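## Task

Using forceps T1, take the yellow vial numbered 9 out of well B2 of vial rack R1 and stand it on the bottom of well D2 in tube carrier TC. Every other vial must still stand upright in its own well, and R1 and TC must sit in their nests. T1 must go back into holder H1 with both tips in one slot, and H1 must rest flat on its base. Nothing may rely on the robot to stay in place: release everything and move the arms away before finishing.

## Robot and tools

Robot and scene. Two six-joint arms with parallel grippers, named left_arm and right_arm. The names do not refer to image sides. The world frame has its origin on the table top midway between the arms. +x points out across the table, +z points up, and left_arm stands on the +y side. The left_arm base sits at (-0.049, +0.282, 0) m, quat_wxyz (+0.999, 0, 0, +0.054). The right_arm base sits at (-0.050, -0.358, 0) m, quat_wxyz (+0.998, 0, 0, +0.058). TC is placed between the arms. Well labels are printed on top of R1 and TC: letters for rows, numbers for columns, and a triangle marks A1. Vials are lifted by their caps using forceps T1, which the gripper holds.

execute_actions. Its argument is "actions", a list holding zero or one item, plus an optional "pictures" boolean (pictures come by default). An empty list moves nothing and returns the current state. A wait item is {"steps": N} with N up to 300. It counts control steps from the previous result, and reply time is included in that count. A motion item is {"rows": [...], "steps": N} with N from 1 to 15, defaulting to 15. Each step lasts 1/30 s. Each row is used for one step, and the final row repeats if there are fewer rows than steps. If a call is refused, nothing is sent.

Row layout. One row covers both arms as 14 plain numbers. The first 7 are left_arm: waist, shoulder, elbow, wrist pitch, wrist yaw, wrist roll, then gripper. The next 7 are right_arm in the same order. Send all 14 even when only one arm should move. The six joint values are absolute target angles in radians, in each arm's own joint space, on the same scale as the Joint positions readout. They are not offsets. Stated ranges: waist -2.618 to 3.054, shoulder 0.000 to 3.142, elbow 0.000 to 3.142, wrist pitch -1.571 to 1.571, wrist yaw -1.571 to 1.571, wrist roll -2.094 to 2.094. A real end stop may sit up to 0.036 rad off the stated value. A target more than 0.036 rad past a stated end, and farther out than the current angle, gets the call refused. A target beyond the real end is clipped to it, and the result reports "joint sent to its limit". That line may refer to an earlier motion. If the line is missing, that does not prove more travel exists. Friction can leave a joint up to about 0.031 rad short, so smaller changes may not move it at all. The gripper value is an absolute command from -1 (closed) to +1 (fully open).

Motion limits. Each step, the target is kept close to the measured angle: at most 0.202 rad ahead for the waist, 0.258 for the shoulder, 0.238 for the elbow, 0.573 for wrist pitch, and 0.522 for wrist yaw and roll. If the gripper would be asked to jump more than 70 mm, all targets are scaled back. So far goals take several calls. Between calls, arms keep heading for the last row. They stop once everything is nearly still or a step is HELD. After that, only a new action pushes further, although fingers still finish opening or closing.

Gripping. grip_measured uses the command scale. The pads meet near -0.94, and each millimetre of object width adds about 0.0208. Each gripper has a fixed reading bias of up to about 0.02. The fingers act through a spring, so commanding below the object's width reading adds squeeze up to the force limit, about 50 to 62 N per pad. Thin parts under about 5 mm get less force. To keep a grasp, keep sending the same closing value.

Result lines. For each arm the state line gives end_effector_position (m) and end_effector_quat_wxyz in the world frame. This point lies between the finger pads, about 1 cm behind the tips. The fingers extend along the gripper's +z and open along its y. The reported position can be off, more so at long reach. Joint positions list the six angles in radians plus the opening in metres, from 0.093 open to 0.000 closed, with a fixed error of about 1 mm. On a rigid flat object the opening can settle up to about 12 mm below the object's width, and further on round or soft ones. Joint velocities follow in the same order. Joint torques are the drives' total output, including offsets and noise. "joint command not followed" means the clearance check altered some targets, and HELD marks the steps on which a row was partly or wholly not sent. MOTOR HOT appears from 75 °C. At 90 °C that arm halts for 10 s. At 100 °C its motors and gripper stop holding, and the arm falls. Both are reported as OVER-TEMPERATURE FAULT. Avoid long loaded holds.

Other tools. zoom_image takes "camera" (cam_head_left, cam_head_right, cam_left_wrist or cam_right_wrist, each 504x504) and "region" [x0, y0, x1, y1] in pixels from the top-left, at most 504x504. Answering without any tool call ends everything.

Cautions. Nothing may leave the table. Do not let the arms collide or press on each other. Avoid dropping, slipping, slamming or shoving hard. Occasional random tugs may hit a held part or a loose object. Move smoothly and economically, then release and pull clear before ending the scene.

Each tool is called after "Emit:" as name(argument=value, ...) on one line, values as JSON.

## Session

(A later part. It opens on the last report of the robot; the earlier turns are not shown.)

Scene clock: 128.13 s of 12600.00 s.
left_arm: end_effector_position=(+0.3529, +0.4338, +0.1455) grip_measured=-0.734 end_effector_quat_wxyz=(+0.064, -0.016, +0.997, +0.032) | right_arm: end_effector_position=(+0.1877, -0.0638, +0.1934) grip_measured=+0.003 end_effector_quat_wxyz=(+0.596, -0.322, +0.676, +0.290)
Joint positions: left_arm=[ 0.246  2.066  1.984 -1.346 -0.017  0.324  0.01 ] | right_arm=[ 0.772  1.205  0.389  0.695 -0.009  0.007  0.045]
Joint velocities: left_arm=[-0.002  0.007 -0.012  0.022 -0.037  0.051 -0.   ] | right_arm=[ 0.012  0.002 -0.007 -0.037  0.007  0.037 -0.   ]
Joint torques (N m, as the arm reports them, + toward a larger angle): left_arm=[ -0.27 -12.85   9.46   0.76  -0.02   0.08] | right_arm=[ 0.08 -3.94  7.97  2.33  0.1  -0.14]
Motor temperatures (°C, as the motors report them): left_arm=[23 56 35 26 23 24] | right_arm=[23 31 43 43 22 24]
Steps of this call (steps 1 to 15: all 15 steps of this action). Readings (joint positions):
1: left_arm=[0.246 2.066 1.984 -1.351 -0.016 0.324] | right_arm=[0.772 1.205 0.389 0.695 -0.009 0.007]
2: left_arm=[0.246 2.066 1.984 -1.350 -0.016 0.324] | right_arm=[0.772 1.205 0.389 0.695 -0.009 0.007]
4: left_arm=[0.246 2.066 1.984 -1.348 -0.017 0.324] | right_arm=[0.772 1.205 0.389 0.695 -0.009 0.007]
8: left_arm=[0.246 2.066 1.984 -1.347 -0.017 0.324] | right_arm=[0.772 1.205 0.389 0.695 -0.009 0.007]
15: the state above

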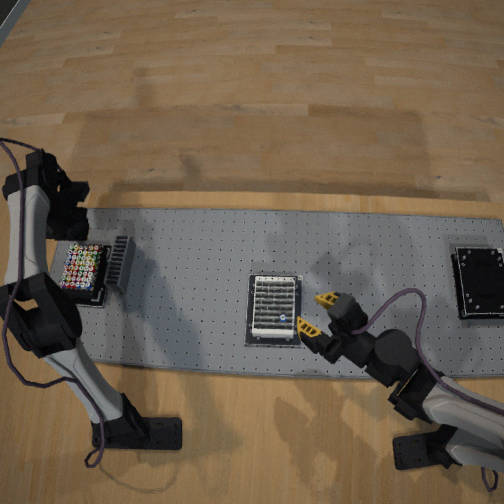

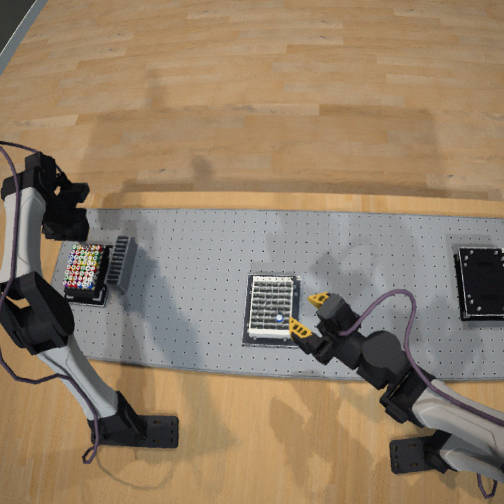

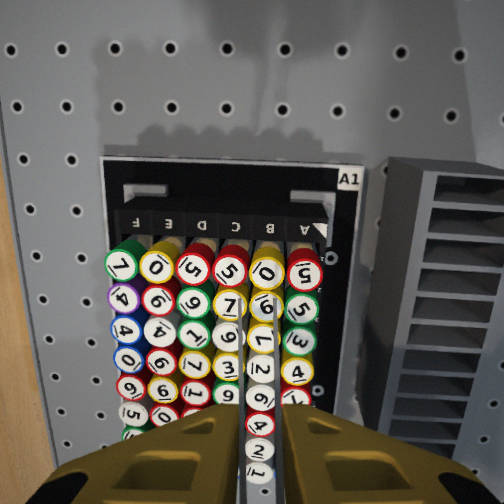

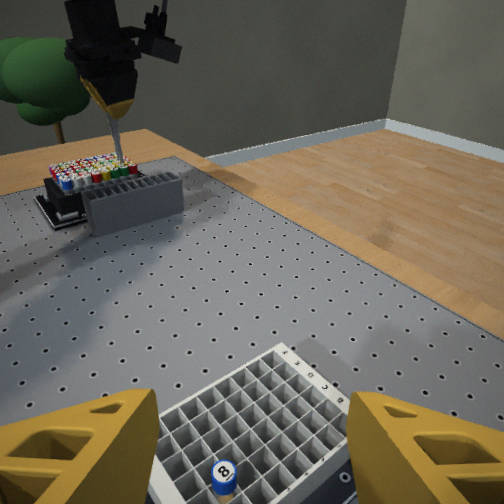

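Emit:
execute_actions(actions=[{"rows":[[0.25,2.066,2.0,-1.323,0.0,0.332,-0.733,0.775,1.2,0.4,0.72,0,0,0]],"steps":15}], pictures=false)

Emit:
execute_actions(actions=[{"steps":8}])

Emit:
zoom_image(camera="cam_left_wrist", region=[160, 220, 360, 420])

Scene clock: 135.00 s of 12600.00 s.
left_arm: end_effector_position=(+0.3549, +0.4329, +0.1457) grip_measured=-0.734 end_effector_quat_wxyz=(+0.069, -0.015, +0.997, +0.028) | right_arm: end_effector_position=(+0.1877, -0.0638, +0.1934) grip_measured=+0.003 end_effector_quat_wxyz=(+0.596, -0.322, +0.676, +0.290)
Joint positions: left_arm=[ 0.246  2.066  1.984 -1.339 -0.008  0.324  0.01 ] | right_arm=[ 0.772  1.205  0.389  0.695 -0.009  0.007  0.045]
Joint velocities: left_arm=[ 0.007  0.007 -0.007  0.022 -0.037  0.037 -0.001] | right_arm=[-0.002  0.012 -0.022  0.037  0.022 -0.007  0.   ]
Joint torques (N m, as the arm reports them, + toward a larger angle): left_arm=[ -0.19 -12.89   9.07   0.81   0.11   0.11] | right_arm=[ 0.34 -3.92  7.91  2.3   0.07 -0.12]
Motor temperatures (°C, as the motors report them): left_arm=[23 56 35 26 23 24] | right_arm=[23 30 43 43 22 24]
Steps of this call (steps 1 to 15: the robot went on to your last target; steps 16 to 90: nothing new was sent; then 3.37 s passed at rest; steps 91 to 105: all 15 steps of this action). Readings (joint positions):
91: left_arm=[0.246 2.066 1.984 -1.345 -0.015 0.324] | right_arm=[0.772 1.205 0.389 0.695 -0.009 0.007]
92: left_arm=[0.246 2.066 1.984 -1.344 -0.014 0.324] | right_arm=[0.772 1.205 0.389 0.695 -0.009 0.007]
94: left_arm=[0.246 2.066 1.984 -1.342 -0.012 0.324] | right_arm=[0.772 1.205 0.389 0.695 -0.009 0.007]
98: left_arm=[0.246 2.066 1.984 -1.340 -0.009 0.324] | right_arm=[0.772 1.205 0.389 0.695 -0.009 0.007]
105: the state above

Scene clock: 135.27 s of 12600.00 s.
left_arm: end_effector_position=(+0.3550, +0.4329, +0.1457) grip_measured=-0.734 end_effector_quat_wxyz=(+0.069, -0.015, +0.997, +0.028) | right_arm: end_effector_position=(+0.1877, -0.0638, +0.1934) grip_measured=+0.003 end_effector_quat_wxyz=(+0.596, -0.322, +0.676, +0.290)
Joint positions: left_arm=[ 0.246  2.066  1.984 -1.339 -0.007  0.324  0.01 ] | right_arm=[ 0.772  1.205  0.389  0.695 -0.009  0.007  0.045]
Joint velocities: left_arm=[ 0.002  0.017 -0.012  0.007  0.037 -0.037  0.   ] | right_arm=[-0.002  0.002 -0.012  0.066 -0.022 -0.037 -0.001]
Joint torques (N m, as the arm reports them, + toward a larger angle): left_arm=[ -0.24 -12.82   9.01   0.78   0.13   0.07] | right_arm=[ 0.26 -4.09  8.14  2.31  0.01 -0.13]
Motor temperatures (°C, as the motors report them): left_arm=[23 56 35 26 23 24] | right_arm=[23 30 43 43 22 24]
Steps of this call (steps 1 to 8: the robot went on to your last target). Readings (joint positions):
1: left_arm=[0.246 2.066 1.984 -1.339 -0.008 0.324] | right_arm=[0.772 1.205 0.389 0.695 -0.009 0.007]
2: left_arm=[0.246 2.066 1.984 -1.339 -0.008 0.324] | right_arm=[0.772 1.205 0.389 0.695 -0.009 0.007]
4: left_arm=[0.246 2.066 1.984 -1.339 -0.008 0.324] | right_arm=[0.772 1.205 0.389 0.695 -0.009 0.007]
8: the state above

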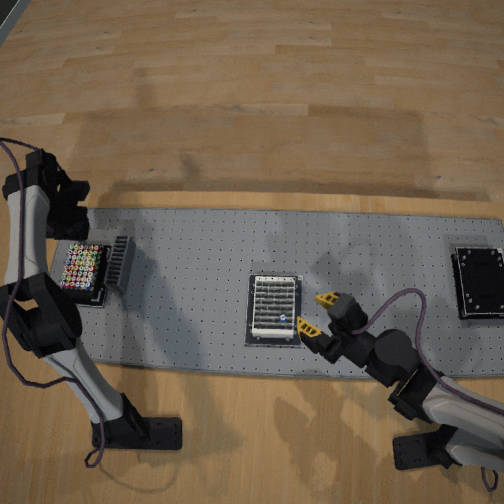

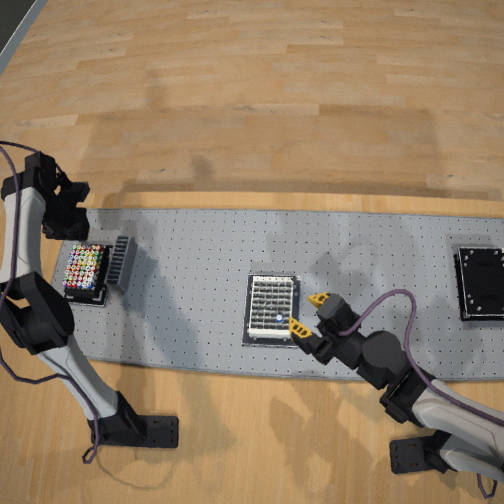

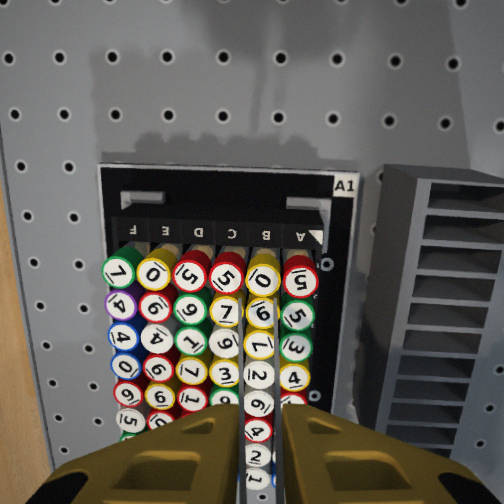

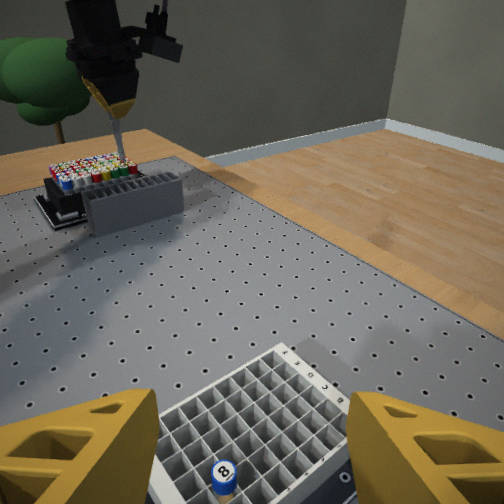

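Region (160, 220, 360, 420) of cam_left_wrist's 504x504 image, scaled by 2.520, with more detail than that image has.

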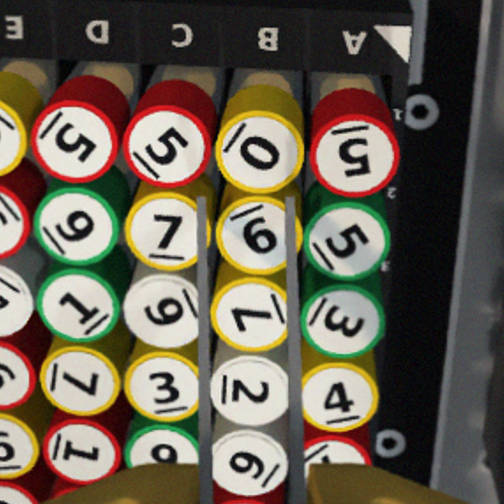

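Emit:
execute_actions(actions=[{"rows":[[0.25,2.05,1.94,-1.298,-0.007,0.332,-0.733,0.775,1.2,0.4,0.72,0,0,0]],"steps":12}], pictures=false)

Emit:
execute_actions(actions=[{"rows":[[0.25,2.043,1.908,-1.272,-0.007,0.332,-0.733,0.775,1.2,0.4,0.72,0,0,0]],"steps":15}], pictures=false)

Emit:
execute_actions(actions=[{"steps":8}])

Emit:
zoom_image(camera="cam_left_wrist", region=[160, 220, 360, 420])

Emit:
zoom_image(camera="cam_right_wrist", region=[80, 120, 160, 200])

Scene clock: 140.00 s of 12600.00 s.
left_arm: end_effector_position=(+0.3541, +0.4325, +0.1387) grip_measured=-0.734 end_effector_quat_wxyz=(+0.067, -0.015, +0.997, +0.027) | right_arm: end_effector_position=(+0.1877, -0.0638, +0.1934) grip_measured=+0.003 end_effector_quat_wxyz=(+0.596, -0.322, +0.676, +0.290)
Joint positions: left_arm=[ 0.246  2.064  1.953 -1.316 -0.007  0.324  0.01 ] | right_arm=[ 0.772  1.205  0.389  0.695 -0.009  0.007  0.045]
Joint velocities: left_arm=[ 0.017 -0.002  0.002 -0.022 -0.051  0.022 -0.   ] | right_arm=[-0.012 -0.007 -0.017 -0.081 -0.007  0.081  0.001]
Joint torques (N m, as the arm reports them, + toward a larger angle): left_arm=[ -0.32 -13.78   6.56   0.72   0.03   0.07] | right_arm=[ 0.26 -3.81  8.24  2.34  0.05 -0.07]
Motor temperatures (°C, as the motors report them): left_arm=[23 56 35 26 23 24] | right_arm=[23 30 43 43 22 24]
Steps of this call (steps 1 to 15: the robot went on to your last target; steps 16 to 90: nothing new was sent; then 1.33 s passed at rest; steps 91 to 102: all 12 steps of this action). Readings (joint positions):
91: left_arm=[0.246 2.065 1.979 -1.334 -0.007 0.324] | right_arm=[0.772 1.205 0.389 0.695 -0.009 0.007]
92: left_arm=[0.246 2.064 1.971 -1.328 -0.007 0.324] | right_arm=[0.772 1.205 0.389 0.695 -0.009 0.007]
94: left_arm=[0.246 2.064 1.959 -1.323 -0.007 0.324] | right_arm=[0.772 1.205 0.389 0.695 -0.009 0.007]
98: left_arm=[0.246 2.064 1.953 -1.319 -0.007 0.324] | right_arm=[0.772 1.205 0.389 0.695 -0.009 0.007]
102: the state above

Scene clock: 140.50 s of 12600.00 s.
left_arm: end_effector_position=(+0.3538, +0.4325, +0.1324) grip_measured=-0.734 end_effector_quat_wxyz=(+0.067, -0.015, +0.997, +0.027) | right_arm: end_effector_position=(+0.1877, -0.0638, +0.1934) grip_measured=+0.003 end_effector_quat_wxyz=(+0.596, -0.322, +0.676, +0.290)
Joint positions: left_arm=[ 0.246  2.059  1.921 -1.289 -0.007  0.324  0.01 ] | right_arm=[ 0.772  1.205  0.389  0.695 -0.009  0.007  0.045]
Joint velocities: left_arm=[-0.002  0.002 -0.012  0.051 -0.022 -0.051 -0.001] | right_arm=[-0.017 -0.002 -0.007  0.022  0.007 -0.037 -0.001]
Joint torques (N m, as the arm reports them, + toward a larger angle): left_arm=[ -0.28 -14.16   6.7    0.76   0.1    0.09] | right_arm=[ 0.11 -3.78  8.24  2.32  0.05 -0.14]
Motor temperatures (°C, as the motors report them): left_arm=[23 56 35 26 23 24] | right_arm=[23 30 43 43 22 24]
Steps of this call (steps 1 to 15: all 15 steps of this action). Readings (joint positions):
1: left_arm=[0.246 2.062 1.947 -1.310 -0.007 0.324] | right_arm=[0.772 1.205 0.389 0.695 -0.009 0.007]
2: left_arm=[0.246 2.060 1.938 -1.303 -0.007 0.324] | right_arm=[0.772 1.205 0.389 0.695 -0.009 0.007]
4: left_arm=[0.246 2.059 1.927 -1.298 -0.007 0.324] | right_arm=[0.772 1.205 0.389 0.695 -0.009 0.007]
8: left_arm=[0.246 2.059 1.921 -1.293 -0.007 0.324] | right_arm=[0.772 1.205 0.389 0.695 -0.009 0.007]
15: the state above

Scene clock: 140.77 s of 12600.00 s.
left_arm: end_effector_position=(+0.3540, +0.4325, +0.1324) grip_measured=-0.734 end_effector_quat_wxyz=(+0.067, -0.015, +0.997, +0.028) | right_arm: end_effector_position=(+0.1877, -0.0638, +0.1934) grip_measured=+0.003 end_effector_quat_wxyz=(+0.596, -0.322, +0.676, +0.290)
Joint positions: left_arm=[ 0.246  2.059  1.921 -1.288 -0.007  0.324  0.01 ] | right_arm=[ 0.772  1.205  0.389  0.695 -0.009  0.007  0.045]
Joint velocities: left_arm=[ 0.002 -0.012  0.002  0.037 -0.007  0.051  0.   ] | right_arm=[-0.012 -0.017  0.007 -0.022 -0.007 -0.037 -0.001]
Joint torques (N m, as the arm reports them, + toward a larger angle): left_arm=[ -0.18 -14.05   6.63   0.75   0.07   0.12] | right_arm=[ 0.17 -3.96  8.18  2.32  0.08 -0.1 ]
Motor temperatures (°C, as the motors report them): left_arm=[23 56 35 26 23 24] | right_arm=[23 30 43 43 22 24]
Steps of this call (steps 1 to 8: the robot went on to your last target). Readings (joint positions):
1: left_arm=[0.246 2.059 1.921 -1.289 -0.007 0.324] | right_arm=[0.772 1.205 0.389 0.695 -0.009 0.007]
2: left_arm=[0.246 2.059 1.921 -1.288 -0.007 0.324] | right_arm=[0.772 1.205 0.389 0.695 -0.009 0.007]
4: left_arm=[0.246 2.059 1.921 -1.288 -0.007 0.324] | right_arm=[0.772 1.205 0.389 0.695 -0.009 0.007]
8: the state above

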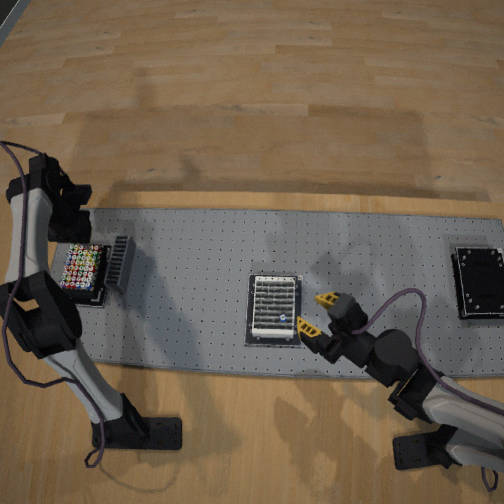

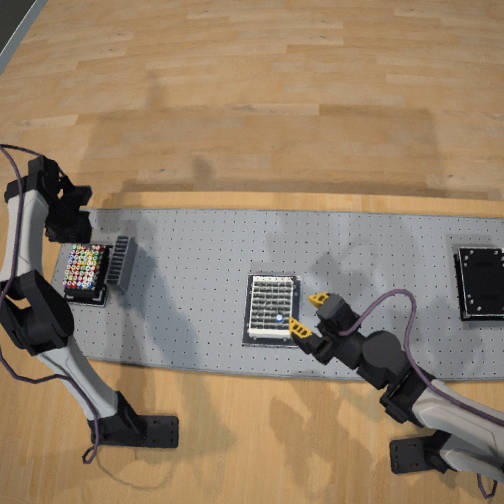

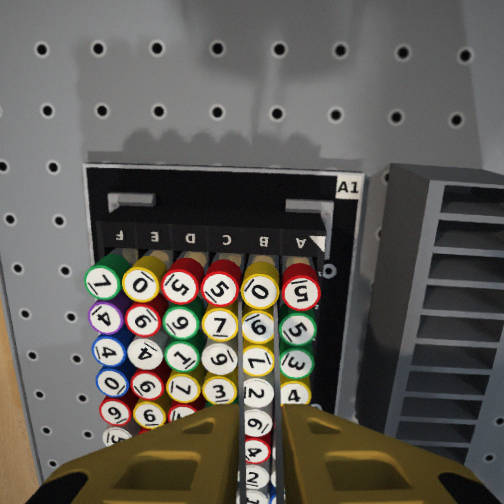

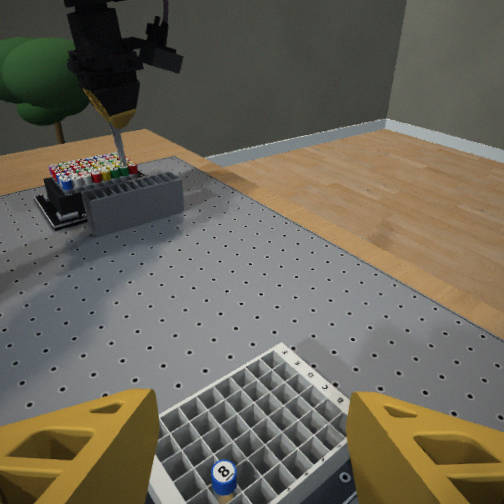

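Region (160, 220, 360, 420) of cam_left_wrist's 504x504 image, scaled by 2.520, with more detail than that image has.

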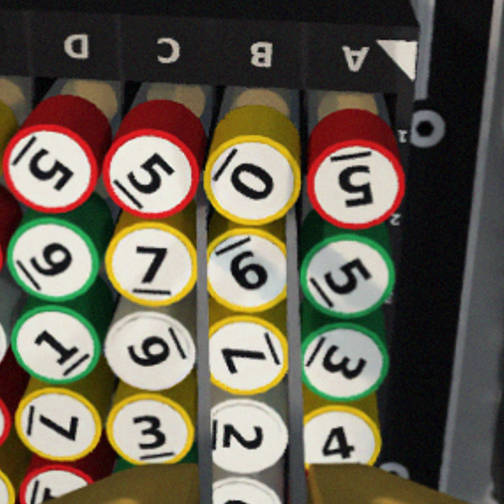

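Region (80, 120, 160, 200) of cam_right_wrist's 504x504 image, scaled by 6.300, with more detail than that image has.

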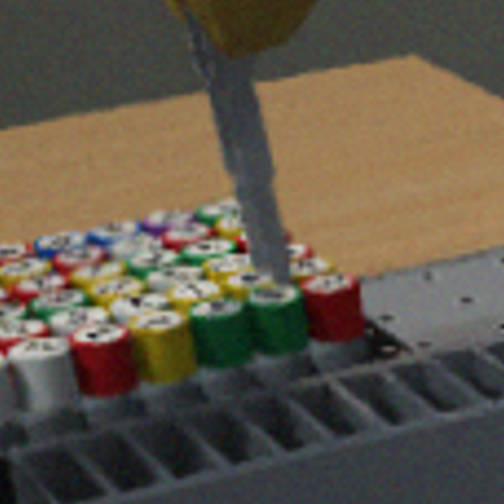

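Emit:
execute_actions(actions=[{"rows":[[0.25,2.05,1.915,-1.314,-0.02,0.332,-0.733,0.775,1.2,0.4,0.72,0,0,0]],"steps":15}], pictures=false)

Emit:
execute_actions(actions=[{"steps":8}])

Emit:
zoom_image(camera="cam_left_wrist", region=[160, 220, 360, 420])

Scene clock: 144.20 s of 12600.00 s.
left_arm: end_effector_position=(+0.3515, +0.4322, +0.1321) grip_measured=-0.734 end_effector_quat_wxyz=(+0.061, -0.015, +0.998, +0.027) | right_arm: end_effector_position=(+0.1877, -0.0638, +0.1934) grip_measured=+0.003 end_effector_quat_wxyz=(+0.596, -0.322, +0.676, +0.290)
Joint positions: left_arm=[ 0.246  2.059  1.921 -1.298 -0.011  0.324  0.01 ] | right_arm=[ 0.772  1.205  0.389  0.695 -0.009  0.007  0.045]
Joint velocities: left_arm=[ 0.007 -0.012  0.007 -0.022 -0.022 -0.007 -0.001] | right_arm=[-0.002  0.002 -0.017 -0.037 -0.022  0.037  0.001]
Joint torques (N m, as the arm reports them, + toward a larger angle): left_arm=[ -0.25 -13.52   7.35   0.42  -0.05   0.09] | right_arm=[ 0.1  -3.85  8.27  2.31  0.04 -0.13]
Motor temperatures (°C, as the motors report them): left_arm=[23 57 35 26 23 24] | right_arm=[23 30 43 43 22 24]
Steps of this call (steps 1 to 15: the robot went on to your last target; steps 16 to 88: nothing new was sent; steps 89 to 103: all 15 steps of this action). Readings (joint positions):
89: left_arm=[0.246 2.059 1.921 -1.289 -0.008 0.324] | right_arm=[0.772 1.205 0.389 0.695 -0.009 0.007]
90: left_arm=[0.246 2.059 1.921 -1.291 -0.009 0.324] | right_arm=[0.772 1.205 0.389 0.695 -0.009 0.007]
92: left_arm=[0.246 2.059 1.921 -1.295 -0.010 0.324] | right_arm=[0.772 1.205 0.389 0.695 -0.009 0.007]
96: left_arm=[0.246 2.059 1.921 -1.298 -0.011 0.324] | right_arm=[0.772 1.205 0.389 0.695 -0.009 0.007]
103: the state above

Scene clock: 144.47 s of 12600.00 s.
left_arm: end_effector_position=(+0.3515, +0.4322, +0.1321) grip_measured=-0.734 end_effector_quat_wxyz=(+0.061, -0.015, +0.998, +0.027) | right_arm: end_effector_position=(+0.1877, -0.0638, +0.1934) grip_measured=+0.003 end_effector_quat_wxyz=(+0.596, -0.322, +0.676, +0.290)
Joint positions: left_arm=[ 0.246  2.059  1.921 -1.298 -0.011  0.324  0.01 ] | right_arm=[ 0.772  1.205  0.389  0.695 -0.009  0.007  0.045]
Joint velocities: left_arm=[ 0.007 -0.012  0.007 -0.022  0.037  0.022  0.   ] | right_arm=[ 0.012 -0.022 -0.002 -0.007  0.007  0.007  0.001]
Joint torques (N m, as the arm reports them, + toward a larger angle): left_arm=[ -0.3  -13.54   7.19   0.46  -0.03   0.09] | right_arm=[ 0.11 -4.18  8.16  2.35  0.   -0.09]
Motor temperatures (°C, as the motors report them): left_arm=[23 57 35 26 23 24] | right_arm=[23 30 43 43 22 24]
Steps of this call (steps 1 to 8: the robot went on to your last target). Readings (joint positions):
1: left_arm=[0.246 2.059 1.921 -1.298 -0.011 0.324] | right_arm=[0.772 1.205 0.389 0.695 -0.009 0.007]
2: left_arm=[0.246 2.059 1.921 -1.298 -0.011 0.324] | right_arm=[0.772 1.205 0.389 0.695 -0.009 0.007]
4: left_arm=[0.246 2.059 1.921 -1.298 -0.011 0.324] | right_arm=[0.772 1.205 0.389 0.695 -0.009 0.007]
8: the state above

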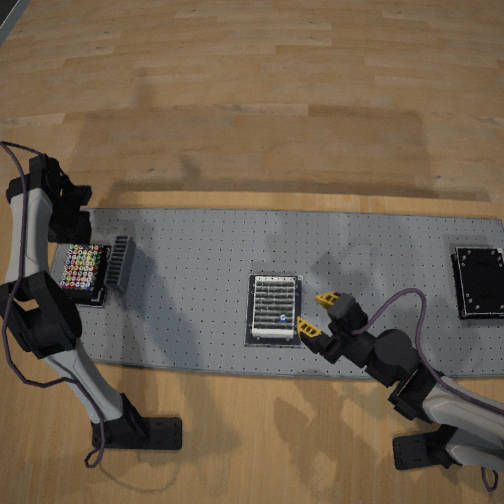

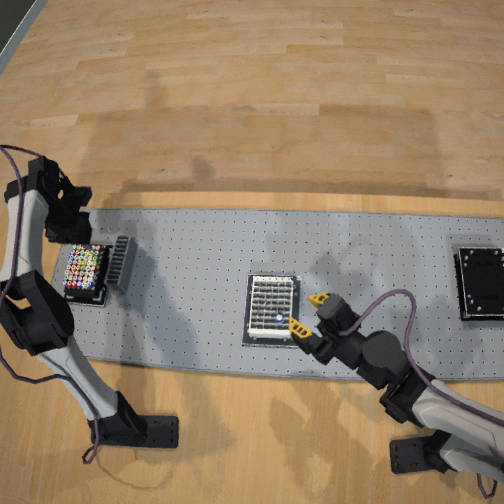

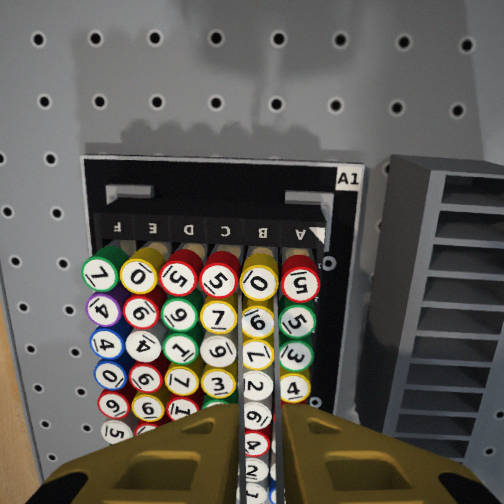

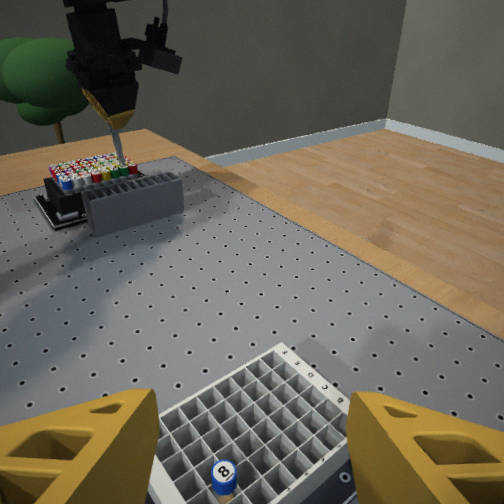

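Region (160, 220, 360, 420) of cam_left_wrist's 504x504 image, scaled by 2.520, with more detail than that image has.

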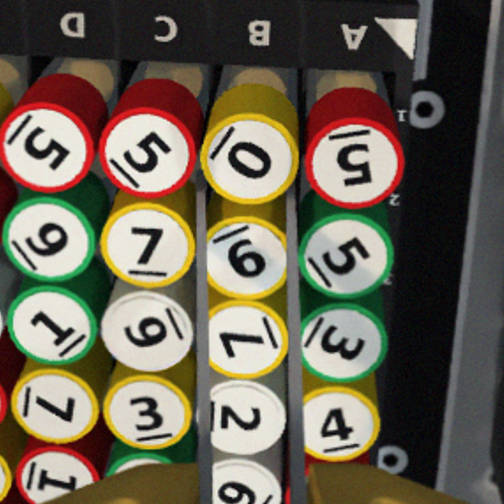

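Emit:
execute_actions(actions=[{"rows":[[0.25,2.05,1.915,-1.314,-0.02,0.332,-0.72,0.775,1.2,0.4,0.72,0,0,0]],"steps":8}], pictures=false)

Emit:
execute_actions(actions=[{"rows":[[0.25,2.05,1.915,-1.326,-0.024,0.332,-0.72,0.775,1.2,0.4,0.72,0,0,0]],"steps":15}])

Emit:
zoom_image(camera="cam_left_wrist", region=[160, 220, 360, 420])

Emit:
zoom_image(camera="cam_right_wrist", region=[80, 120, 160, 200])

Scene clock: 149.00 s of 12600.00 s.
left_arm: end_effector_position=(+0.3510, +0.4321, +0.1320) grip_measured=-0.721 end_effector_quat_wxyz=(+0.061, -0.015, +0.998, +0.027) | right_arm: end_effector_position=(+0.1877, -0.0638, +0.1934) grip_measured=+0.003 end_effector_quat_wxyz=(+0.596, -0.322, +0.676, +0.290)
Joint positions: left_arm=[ 0.246  2.059  1.921 -1.3   -0.011  0.324  0.011] | right_arm=[ 0.772  1.205  0.389  0.695 -0.009  0.007  0.045]
Joint velocities: left_arm=[-0.022 -0.002  0.002 -0.066 -0.022 -0.022  0.   ] | right_arm=[-0.002  0.002  0.007 -0.037  0.007  0.066 -0.001]
Joint torques (N m, as the arm reports them, + toward a larger angle): left_arm=[ -0.35 -13.48   7.26   0.48  -0.04   0.08] | right_arm=[ 0.13 -3.92  8.15  2.33  0.03 -0.13]
Motor temperatures (°C, as the motors report them): left_arm=[23 57 35 26 23 24] | right_arm=[23 30 43 43 22 24]
Steps of this call (steps 1 to 15: the robot went on to your last target; steps 16 to 90: nothing new was sent; then 1.27 s passed at rest; steps 91 to 98: all 8 steps of this action). Readings (joint positions):
91: left_arm=[0.246 2.059 1.921 -1.298 -0.011 0.324] | right_arm=[0.772 1.205 0.389 0.695 -0.009 0.007]
92: left_arm=[0.246 2.059 1.921 -1.299 -0.011 0.324] | right_arm=[0.772 1.205 0.389 0.695 -0.009 0.007]
94: left_arm=[0.246 2.059 1.921 -1.300 -0.011 0.324] | right_arm=[0.772 1.205 0.389 0.695 -0.009 0.007]
98: the state above

Scene clock: 149.50 s of 12600.00 s.
left_arm: end_effector_position=(+0.3501, +0.4320, +0.1319) grip_measured=-0.721 end_effector_quat_wxyz=(+0.059, -0.015, +0.998, +0.027) | right_arm: end_effector_position=(+0.1877, -0.0638, +0.1934) grip_measured=+0.003 end_effector_quat_wxyz=(+0.596, -0.322, +0.676, +0.290)
Joint positions: left_arm=[ 0.246  2.059  1.921 -1.304 -0.012  0.324  0.011] | right_arm=[ 0.772  1.205  0.389  0.695 -0.009  0.007  0.045]
Joint velocities: left_arm=[-0.012 -0.002 -0.007 -0.007  0.051 -0.022 -0.002] | right_arm=[-0.002 -0.012 -0.007  0.022 -0.022 -0.037 -0.   ]
Joint torques (N m, as the arm reports them, + toward a larger angle): left_arm=[ -0.17 -13.56   7.29   0.38  -0.06   0.06] | right_arm=[ 0.22 -3.99  8.12  2.28  0.03 -0.11]
Motor temperatures (°C, as the motors report them): left_arm=[23 57 35 26 23 24] | right_arm=[23 30 43 43 22 24]
Steps of this call (steps 1 to 15: all 15 steps of this action). Readings (joint positions):
1: left_arm=[0.246 2.059 1.921 -1.301 -0.012 0.324] | right_arm=[0.772 1.205 0.389 0.695 -0.009 0.007]
2: left_arm=[0.246 2.059 1.921 -1.303 -0.012 0.324] | right_arm=[0.772 1.205 0.389 0.695 -0.009 0.007]
4: left_arm=[0.246 2.059 1.921 -1.304 -0.012 0.324] | right_arm=[0.772 1.205 0.389 0.695 -0.009 0.007]
8: left_arm=[0.246 2.059 1.921 -1.304 -0.012 0.324] | right_arm=[0.772 1.205 0.389 0.695 -0.009 0.007]
15: the state above

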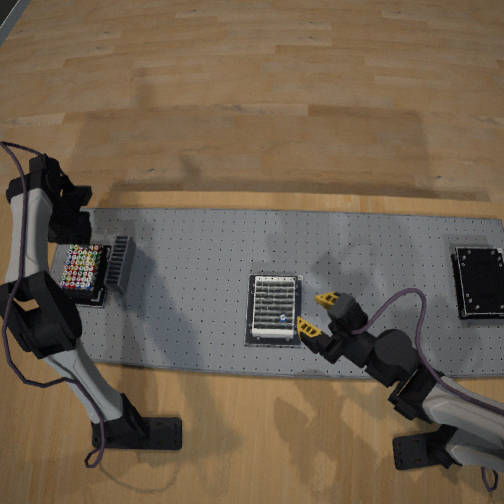

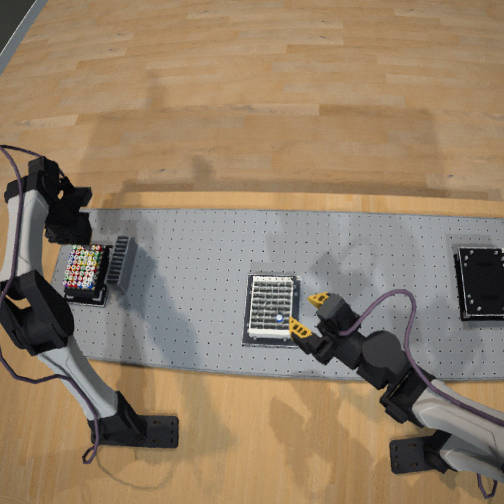

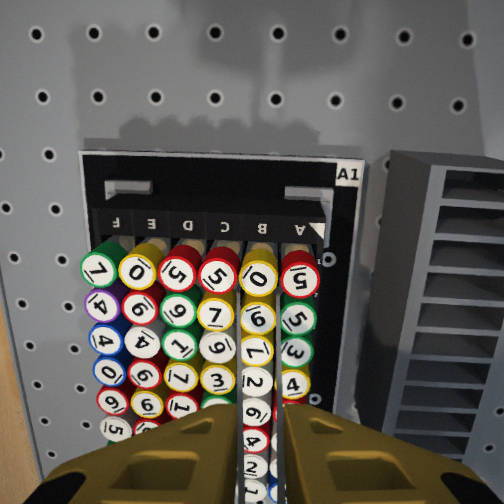

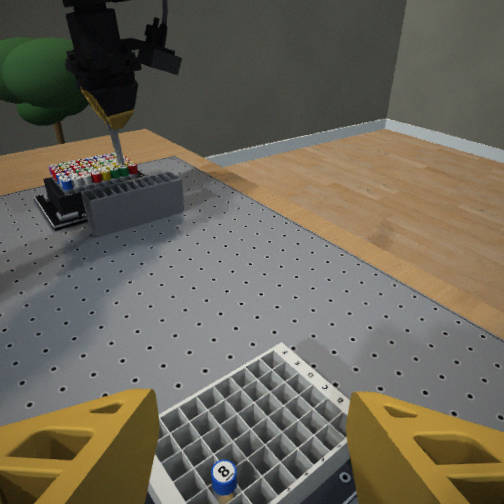

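Region (160, 220, 360, 420) of cam_left_wrist's 504x504 image, scaled by 2.520, with more detail than that image has.

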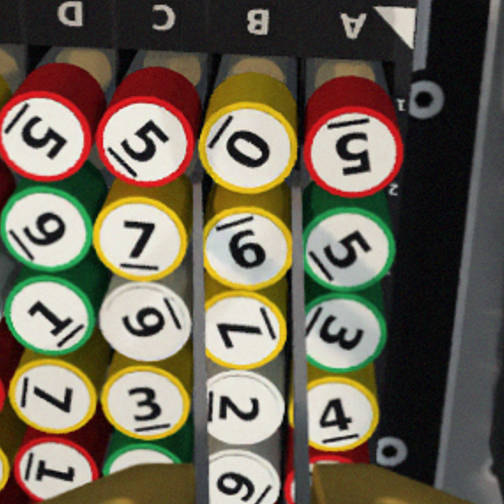

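Region (80, 120, 160, 200) of cam_right_wrist's 504x504 image, scaled by 6.300, with more detail than that image has.

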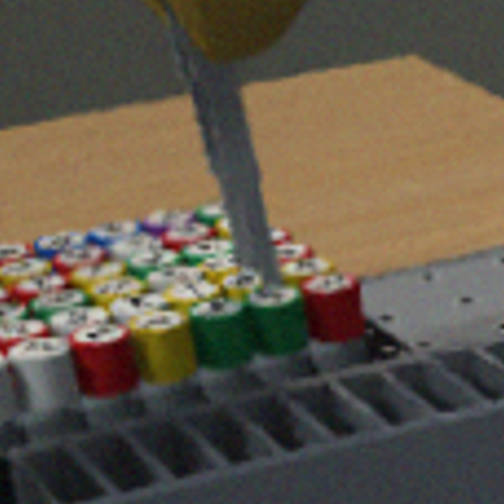

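Emit:
execute_actions(actions=[{"rows":[[0.25,2.06,1.93,-1.29,-0.01,0.332,-0.72,0.775,1.2,0.4,0.72,0,0,0]],"steps":8}], pictures=false)

Emit:
execute_actions(actions=[{"rows":[[0.25,2.075,2.04,-1.385,-0.0,0.332,-0.72,0.775,1.2,0.4,0.72,0,0,0]],"steps":15}], pictures=false)

Emit:
execute_actions(actions=[{"rows":[[0.25,2.075,2.04,-1.385,-0.0,-0.47,-0.70,0.775,1.2,0.4,0.72,0,0,0]],"steps":15}], pictures=false)

Emit:
execute_actions(actions=[{"steps":25}])

Emit:
zoom_image(camera="cam_left_wrist", region=[160, 220, 360, 420])

Scene clock: 157.23 s of 12600.00 s.
left_arm: end_effector_position=(+0.3504, +0.4321, +0.1319) grip_measured=-0.721 end_effector_quat_wxyz=(+0.059, -0.015, +0.998, +0.027) | right_arm: end_effector_position=(+0.1877, -0.0638, +0.1934) grip_measured=+0.003 end_effector_quat_wxyz=(+0.596, -0.322, +0.676, +0.290)
Joint positions: left_arm=[ 0.246  2.059  1.921 -1.303 -0.012  0.324  0.011] | right_arm=[ 0.772  1.205  0.389  0.695 -0.009  0.007  0.045]
Joint velocities: left_arm=[-0.012  0.017  0.012 -0.154  0.051  0.022 -0.001] | right_arm=[ 0.002 -0.007 -0.012  0.007 -0.037  0.007  0.   ]
Joint torques (N m, as the arm reports them, + toward a larger angle): left_arm=[ -0.28 -12.6    8.45   0.65   0.06   0.06] | right_arm=[ 0.04 -3.79  7.9   2.3   0.08 -0.1 ]
Motor temperatures (°C, as the motors report them): left_arm=[23 57 35 26 23 24] | right_arm=[23 30 43 44 22 24]
Steps of this call (steps 1 to 15: the robot went on to your last target; steps 16 to 90: nothing new was sent; then 4.47 s passed at rest; steps 91 to 98: all 8 steps of this action). Readings (joint positions):
91: left_arm=[0.246 2.059 1.921 -1.303 -0.012 0.324] | right_arm=[0.772 1.205 0.389 0.695 -0.009 0.007]
92: left_arm=[0.246 2.059 1.921 -1.303 -0.012 0.324] | right_arm=[0.772 1.205 0.389 0.695 -0.009 0.007]
94: left_arm=[0.246 2.059 1.921 -1.303 -0.012 0.324] | right_arm=[0.772 1.205 0.389 0.695 -0.009 0.007]
98: the state above

Scene clock: 157.73 s of 12600.00 s.
left_arm: end_effector_position=(+0.3559, +0.4333, +0.1510) grip_measured=-0.721 end_effector_quat_wxyz=(+0.068, -0.015, +0.997, +0.028) | right_arm: end_effector_position=(+0.1877, -0.0638, +0.1934) grip_measured=+0.003 end_effector_quat_wxyz=(+0.596, -0.322, +0.676, +0.290)
Joint positions: left_arm=[ 0.246  2.079  2.024 -1.369 -0.008  0.324  0.011] | right_arm=[ 0.772  1.205  0.389  0.695 -0.009  0.007  0.045]
Joint velocities: left_arm=[-0.012  0.002 -0.002 -0.051  0.051 -0.11   0.001] | right_arm=[-0.002 -0.012 -0.012 -0.022  0.007 -0.007  0.001]
Joint torques (N m, as the arm reports them, + toward a larger angle): left_arm=[ -0.25 -13.35   9.14   0.47   0.11   0.11] | right_arm=[ 0.29 -4.04  8.04  2.25  0.04 -0.13]
Motor temperatures (°C, as the motors report them): left_arm=[23 57 35 26 23 24] | right_arm=[23 30 43 44 22 24]
Steps of this call (steps 1 to 15: all 15 steps of this action). Readings (joint positions):
1: left_arm=[0.246 2.066 1.941 -1.321 -0.012 0.324] | right_arm=[0.772 1.205 0.389 0.695 -0.009 0.007]
2: left_arm=[0.246 2.075 1.970 -1.336 -0.011 0.324] | right_arm=[0.772 1.205 0.389 0.695 -0.009 0.007]
4: left_arm=[0.246 2.079 2.005 -1.343 -0.009 0.324] | right_arm=[0.772 1.205 0.389 0.695 -0.009 0.007]
8: left_arm=[0.246 2.079 2.024 -1.355 -0.008 0.324] | right_arm=[0.772 1.205 0.389 0.695 -0.009 0.007]
15: the state above

Scene clock: 158.23 s of 12600.00 s.
left_arm: end_effector_position=(+0.3554, +0.4329, +0.1509) grip_measured=-0.701 end_effector_quat_wxyz=(+0.072, -0.381, +0.922, +0.001) | right_arm: end_effector_position=(+0.1877, -0.0638, +0.1934) grip_measured=+0.003 end_effector_quat_wxyz=(+0.596, -0.322, +0.676, +0.290)
Joint positions: left_arm=[ 0.246  2.079  2.024 -1.372 -0.007 -0.428  0.012] | right_arm=[ 0.772  1.205  0.389  0.695 -0.009  0.007  0.045]
Joint velocities: left_arm=[-0.007 -0.007 -0.002 -0.022 -0.066 -0.3   -0.002] | right_arm=[-0.022  0.002  0.012  0.007 -0.051  0.037  0.001]
Joint torques (N m, as the arm reports them, + toward a larger angle): left_arm=[ -0.23 -13.26   9.07   0.48   0.04  -0.07] | right_arm=[ 0.19 -4.    8.11  2.32  0.06 -0.11]
Motor temperatures (°C, as the motors report them): left_arm=[23 57 35 26 23 24] | right_arm=[23 30 43 44 22 24]
Steps of this call (steps 1 to 15: all 15 steps of this action). Readings (joint positions):
1: left_arm=[0.246 2.079 2.024 -1.371 -0.007 0.241] | right_arm=[0.772 1.205 0.389 0.695 -0.009 0.007]
2: left_arm=[0.246 2.079 2.024 -1.371 -0.007 0.141] | right_arm=[0.772 1.205 0.389 0.695 -0.009 0.007]
4: left_arm=[0.246 2.079 2.024 -1.371 -0.007 -0.057] | right_arm=[0.772 1.205 0.389 0.695 -0.009 0.007]
8: left_arm=[0.246 2.079 2.024 -1.372 -0.007 -0.297] | right_arm=[0.772 1.205 0.389 0.695 -0.009 0.007]
15: the state above

Scene clock: 159.07 s of 12600.00 s.
left_arm: end_effector_position=(+0.3553, +0.4328, +0.1509) grip_measured=-0.701 end_effector_quat_wxyz=(+0.072, -0.396, +0.915, -0.001) | right_arm: end_effector_position=(+0.1877, -0.0638, +0.1934) grip_measured=+0.003 end_effector_quat_wxyz=(+0.596, -0.322, +0.676, +0.290)
Joint positions: left_arm=[ 0.246  2.079  2.024 -1.372 -0.007 -0.462  0.012] | right_arm=[ 0.772  1.205  0.389  0.695 -0.009  0.007  0.045]
Joint velocities: left_arm=[-0.002  0.002 -0.012  0.022  0.037  0.007  0.001] | right_arm=[ 0.012 -0.002 -0.002  0.007 -0.051 -0.051 -0.   ]
Joint torques (N m, as the arm reports them, + toward a larger angle): left_arm=[ -0.24 -13.11   9.13   0.49   0.02  -0.07] | right_arm=[ 0.18 -4.04  8.14  2.31  0.04 -0.12]
Motor temperatures (°C, as the motors report them): left_arm=[23 57 35 26 23 24] | right_arm=[23 30 43 44 22 24]
Steps of this call (steps 1 to 25: the robot went on to your last target). Readings (joint positions):
1: left_arm=[0.246 2.079 2.024 -1.372 -0.007 -0.435] | right_arm=[0.772 1.205 0.389 0.695 -0.009 0.007]
2: left_arm=[0.246 2.079 2.024 -1.372 -0.007 -0.440] | right_arm=[0.772 1.205 0.389 0.695 -0.009 0.007]
4: left_arm=[0.246 2.079 2.024 -1.372 -0.007 -0.448] | right_arm=[0.772 1.205 0.389 0.695 -0.009 0.007]
8: left_arm=[0.246 2.079 2.024 -1.372 -0.007 -0.457] | right_arm=[0.772 1.205 0.389 0.695 -0.009 0.007]
25: the state above

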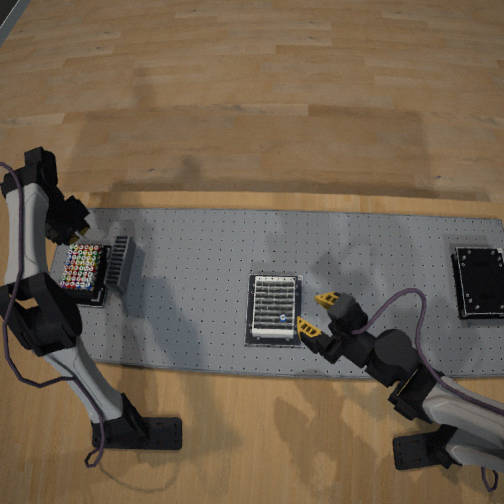

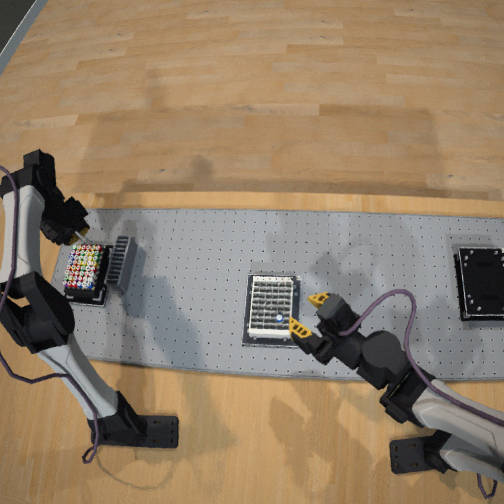

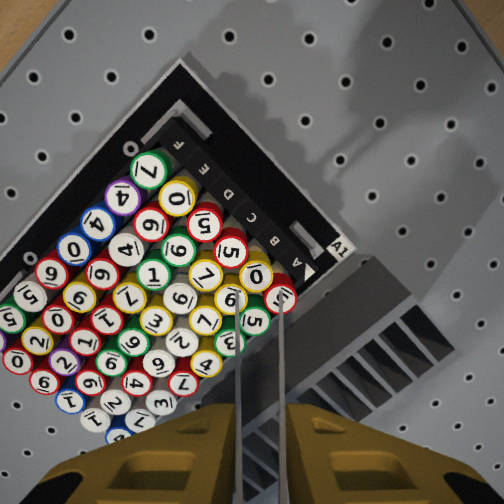

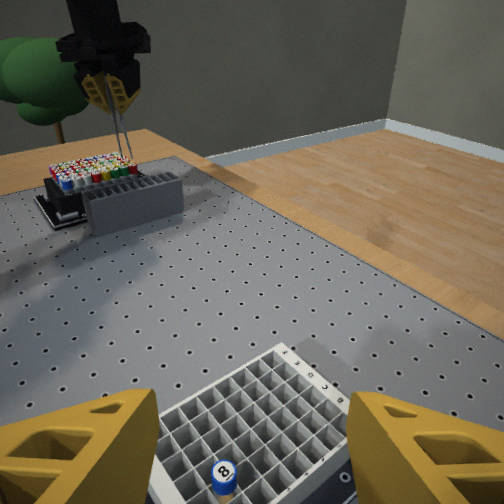

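Region (160, 220, 360, 420) of cam_left_wrist's 504x504 image, scaled by 2.520, with more detail than that image has.

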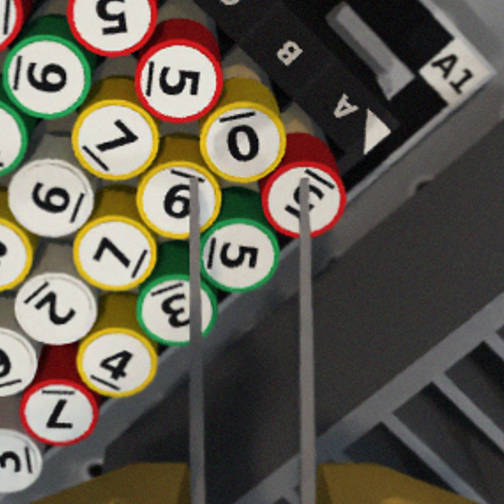

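Emit:
execute_actions(actions=[{"rows":[[0.27,2.025,1.944,-1.33,-0.0,-0.46,-0.70,0.775,1.2,0.4,0.72,0,0,0]],"steps":15}], pictures=false)

Emit:
execute_actions(actions=[{"steps":12}])

Emit:
zoom_image(camera="cam_left_wrist", region=[160, 220, 360, 420])

Emit:
zoom_image(camera="cam_right_wrist", region=[70, 110, 170, 210])

Scene clock: 166.63 s of 12600.00 s.
left_arm: end_effector_position=(+0.3454, +0.4366, +0.1459) grip_measured=-0.701 end_effector_quat_wxyz=(+0.068, -0.404, +0.912, -0.000) | right_arm: end_effector_position=(+0.1877, -0.0638, +0.1934) grip_measured=+0.003 end_effector_quat_wxyz=(+0.596, -0.322, +0.676, +0.290)
Joint positions: left_arm=[ 0.263  2.047  1.959 -1.347 -0.005 -0.462  0.012] | right_arm=[ 0.772  1.205  0.389  0.695 -0.009  0.007  0.045]
Joint velocities: left_arm=[-0.022 -0.007 -0.017 -0.022 -0.022  0.037 -0.001] | right_arm=[-0.007  0.012  0.027 -0.066 -0.007 -0.022 -0.001]
Joint torques (N m, as the arm reports them, + toward a larger angle): left_arm=[ -0.05 -14.56   6.52   0.75   0.03   0.05] | right_arm=[ 0.29 -3.92  8.07  2.31  0.   -0.11]
Motor temperatures (°C, as the motors report them): left_arm=[23 57 36 26 23 24] | right_arm=[23 30 43 44 22 24]
Steps of this call (steps 1 to 15: the robot went on to your last target; steps 16 to 90: nothing new was sent; then 4.07 s passed at rest; steps 91 to 105: all 15 steps of this action). Readings (joint positions):
91: left_arm=[0.247 2.072 2.010 -1.361 -0.006 -0.462] | right_arm=[0.772 1.205 0.389 0.695 -0.009 0.007]
92: left_arm=[0.250 2.061 1.988 -1.353 -0.005 -0.462] | right_arm=[0.772 1.205 0.389 0.695 -0.009 0.007]
94: left_arm=[0.256 2.050 1.964 -1.353 -0.005 -0.462] | right_arm=[0.772 1.205 0.389 0.695 -0.009 0.007]
98: left_arm=[0.263 2.047 1.959 -1.351 -0.005 -0.462] | right_arm=[0.772 1.205 0.389 0.695 -0.009 0.007]
105: the state above

Scene clock: 167.03 s of 12600.00 s.
left_arm: end_effector_position=(+0.3456, +0.4366, +0.1460) grip_measured=-0.701 end_effector_quat_wxyz=(+0.068, -0.404, +0.912, -0.000) | right_arm: end_effector_position=(+0.1877, -0.0638, +0.1934) grip_measured=+0.003 end_effector_quat_wxyz=(+0.596, -0.322, +0.676, +0.290)
Joint positions: left_arm=[ 0.263  2.047  1.959 -1.346 -0.005 -0.462  0.012] | right_arm=[ 0.772  1.205  0.389  0.695 -0.009  0.007  0.045]
Joint velocities: left_arm=[-0.007 -0.017 -0.002  0.037  0.022 -0.051  0.   ] | right_arm=[ 0.007 -0.002  0.002  0.007 -0.037 -0.007  0.001]
Joint torques (N m, as the arm reports them, + toward a larger angle): left_arm=[  0.12 -14.54   6.41   0.69   0.03   0.01] | right_arm=[ 0.26 -3.93  8.13  2.27  0.06 -0.08]
Motor temperatures (°C, as the motors report them): left_arm=[23 57 36 26 23 24] | right_arm=[23 30 43 44 22 24]
Steps of this call (steps 1 to 12: the robot went on to your last target). Readings (joint positions):
1: left_arm=[0.263 2.047 1.959 -1.346 -0.005 -0.462] | right_arm=[0.772 1.205 0.389 0.695 -0.009 0.007]
2: left_arm=[0.263 2.047 1.959 -1.346 -0.005 -0.462] | right_arm=[0.772 1.205 0.389 0.695 -0.009 0.007]
4: left_arm=[0.263 2.047 1.959 -1.346 -0.005 -0.462] | right_arm=[0.772 1.205 0.389 0.695 -0.009 0.007]
8: left_arm=[0.263 2.047 1.959 -1.346 -0.005 -0.462] | right_arm=[0.772 1.205 0.389 0.695 -0.009 0.007]
12: the state above

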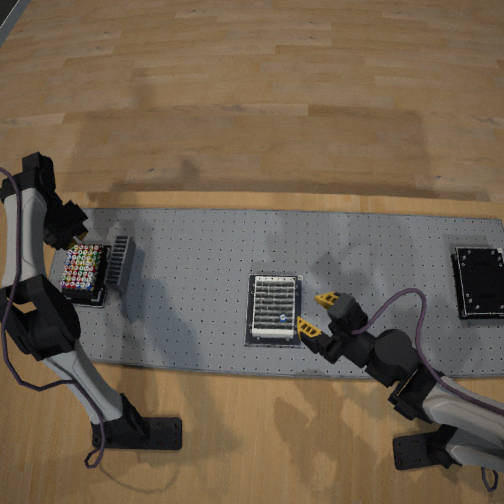

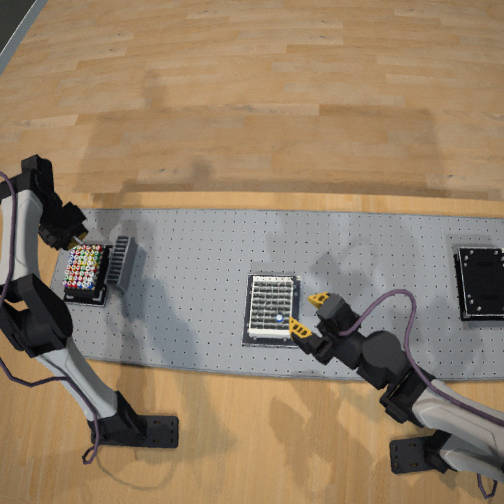

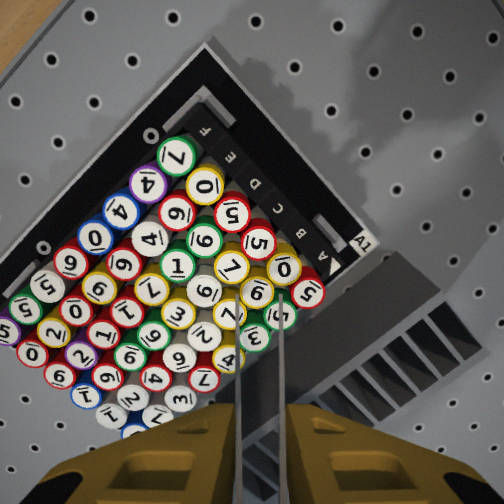

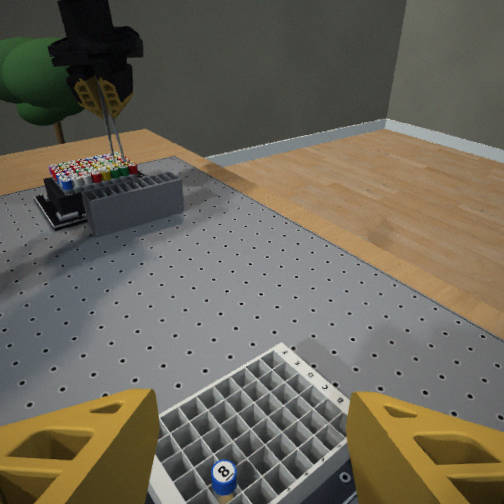

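Region (160, 220, 360, 420) of cam_left_wrist's 504x504 image, scaled by 2.520, with more detail than that image has.

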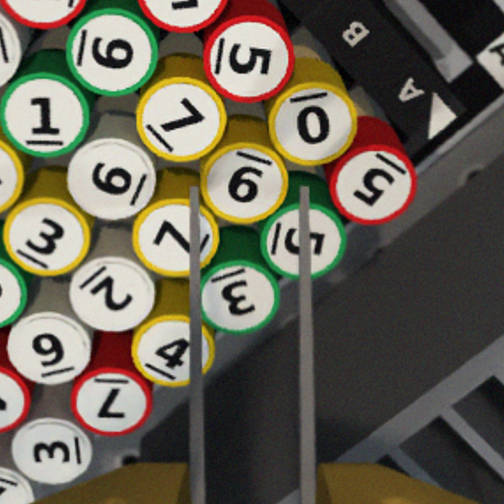

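Region (70, 110, 170, 210) of cam_right_wrist's 504x504 image, scaled by 5.040, with more detail than that image has.

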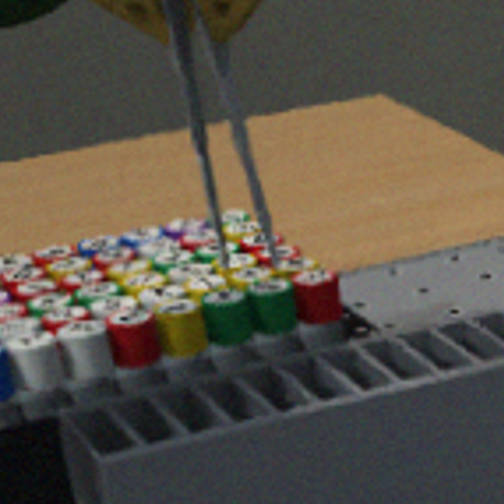

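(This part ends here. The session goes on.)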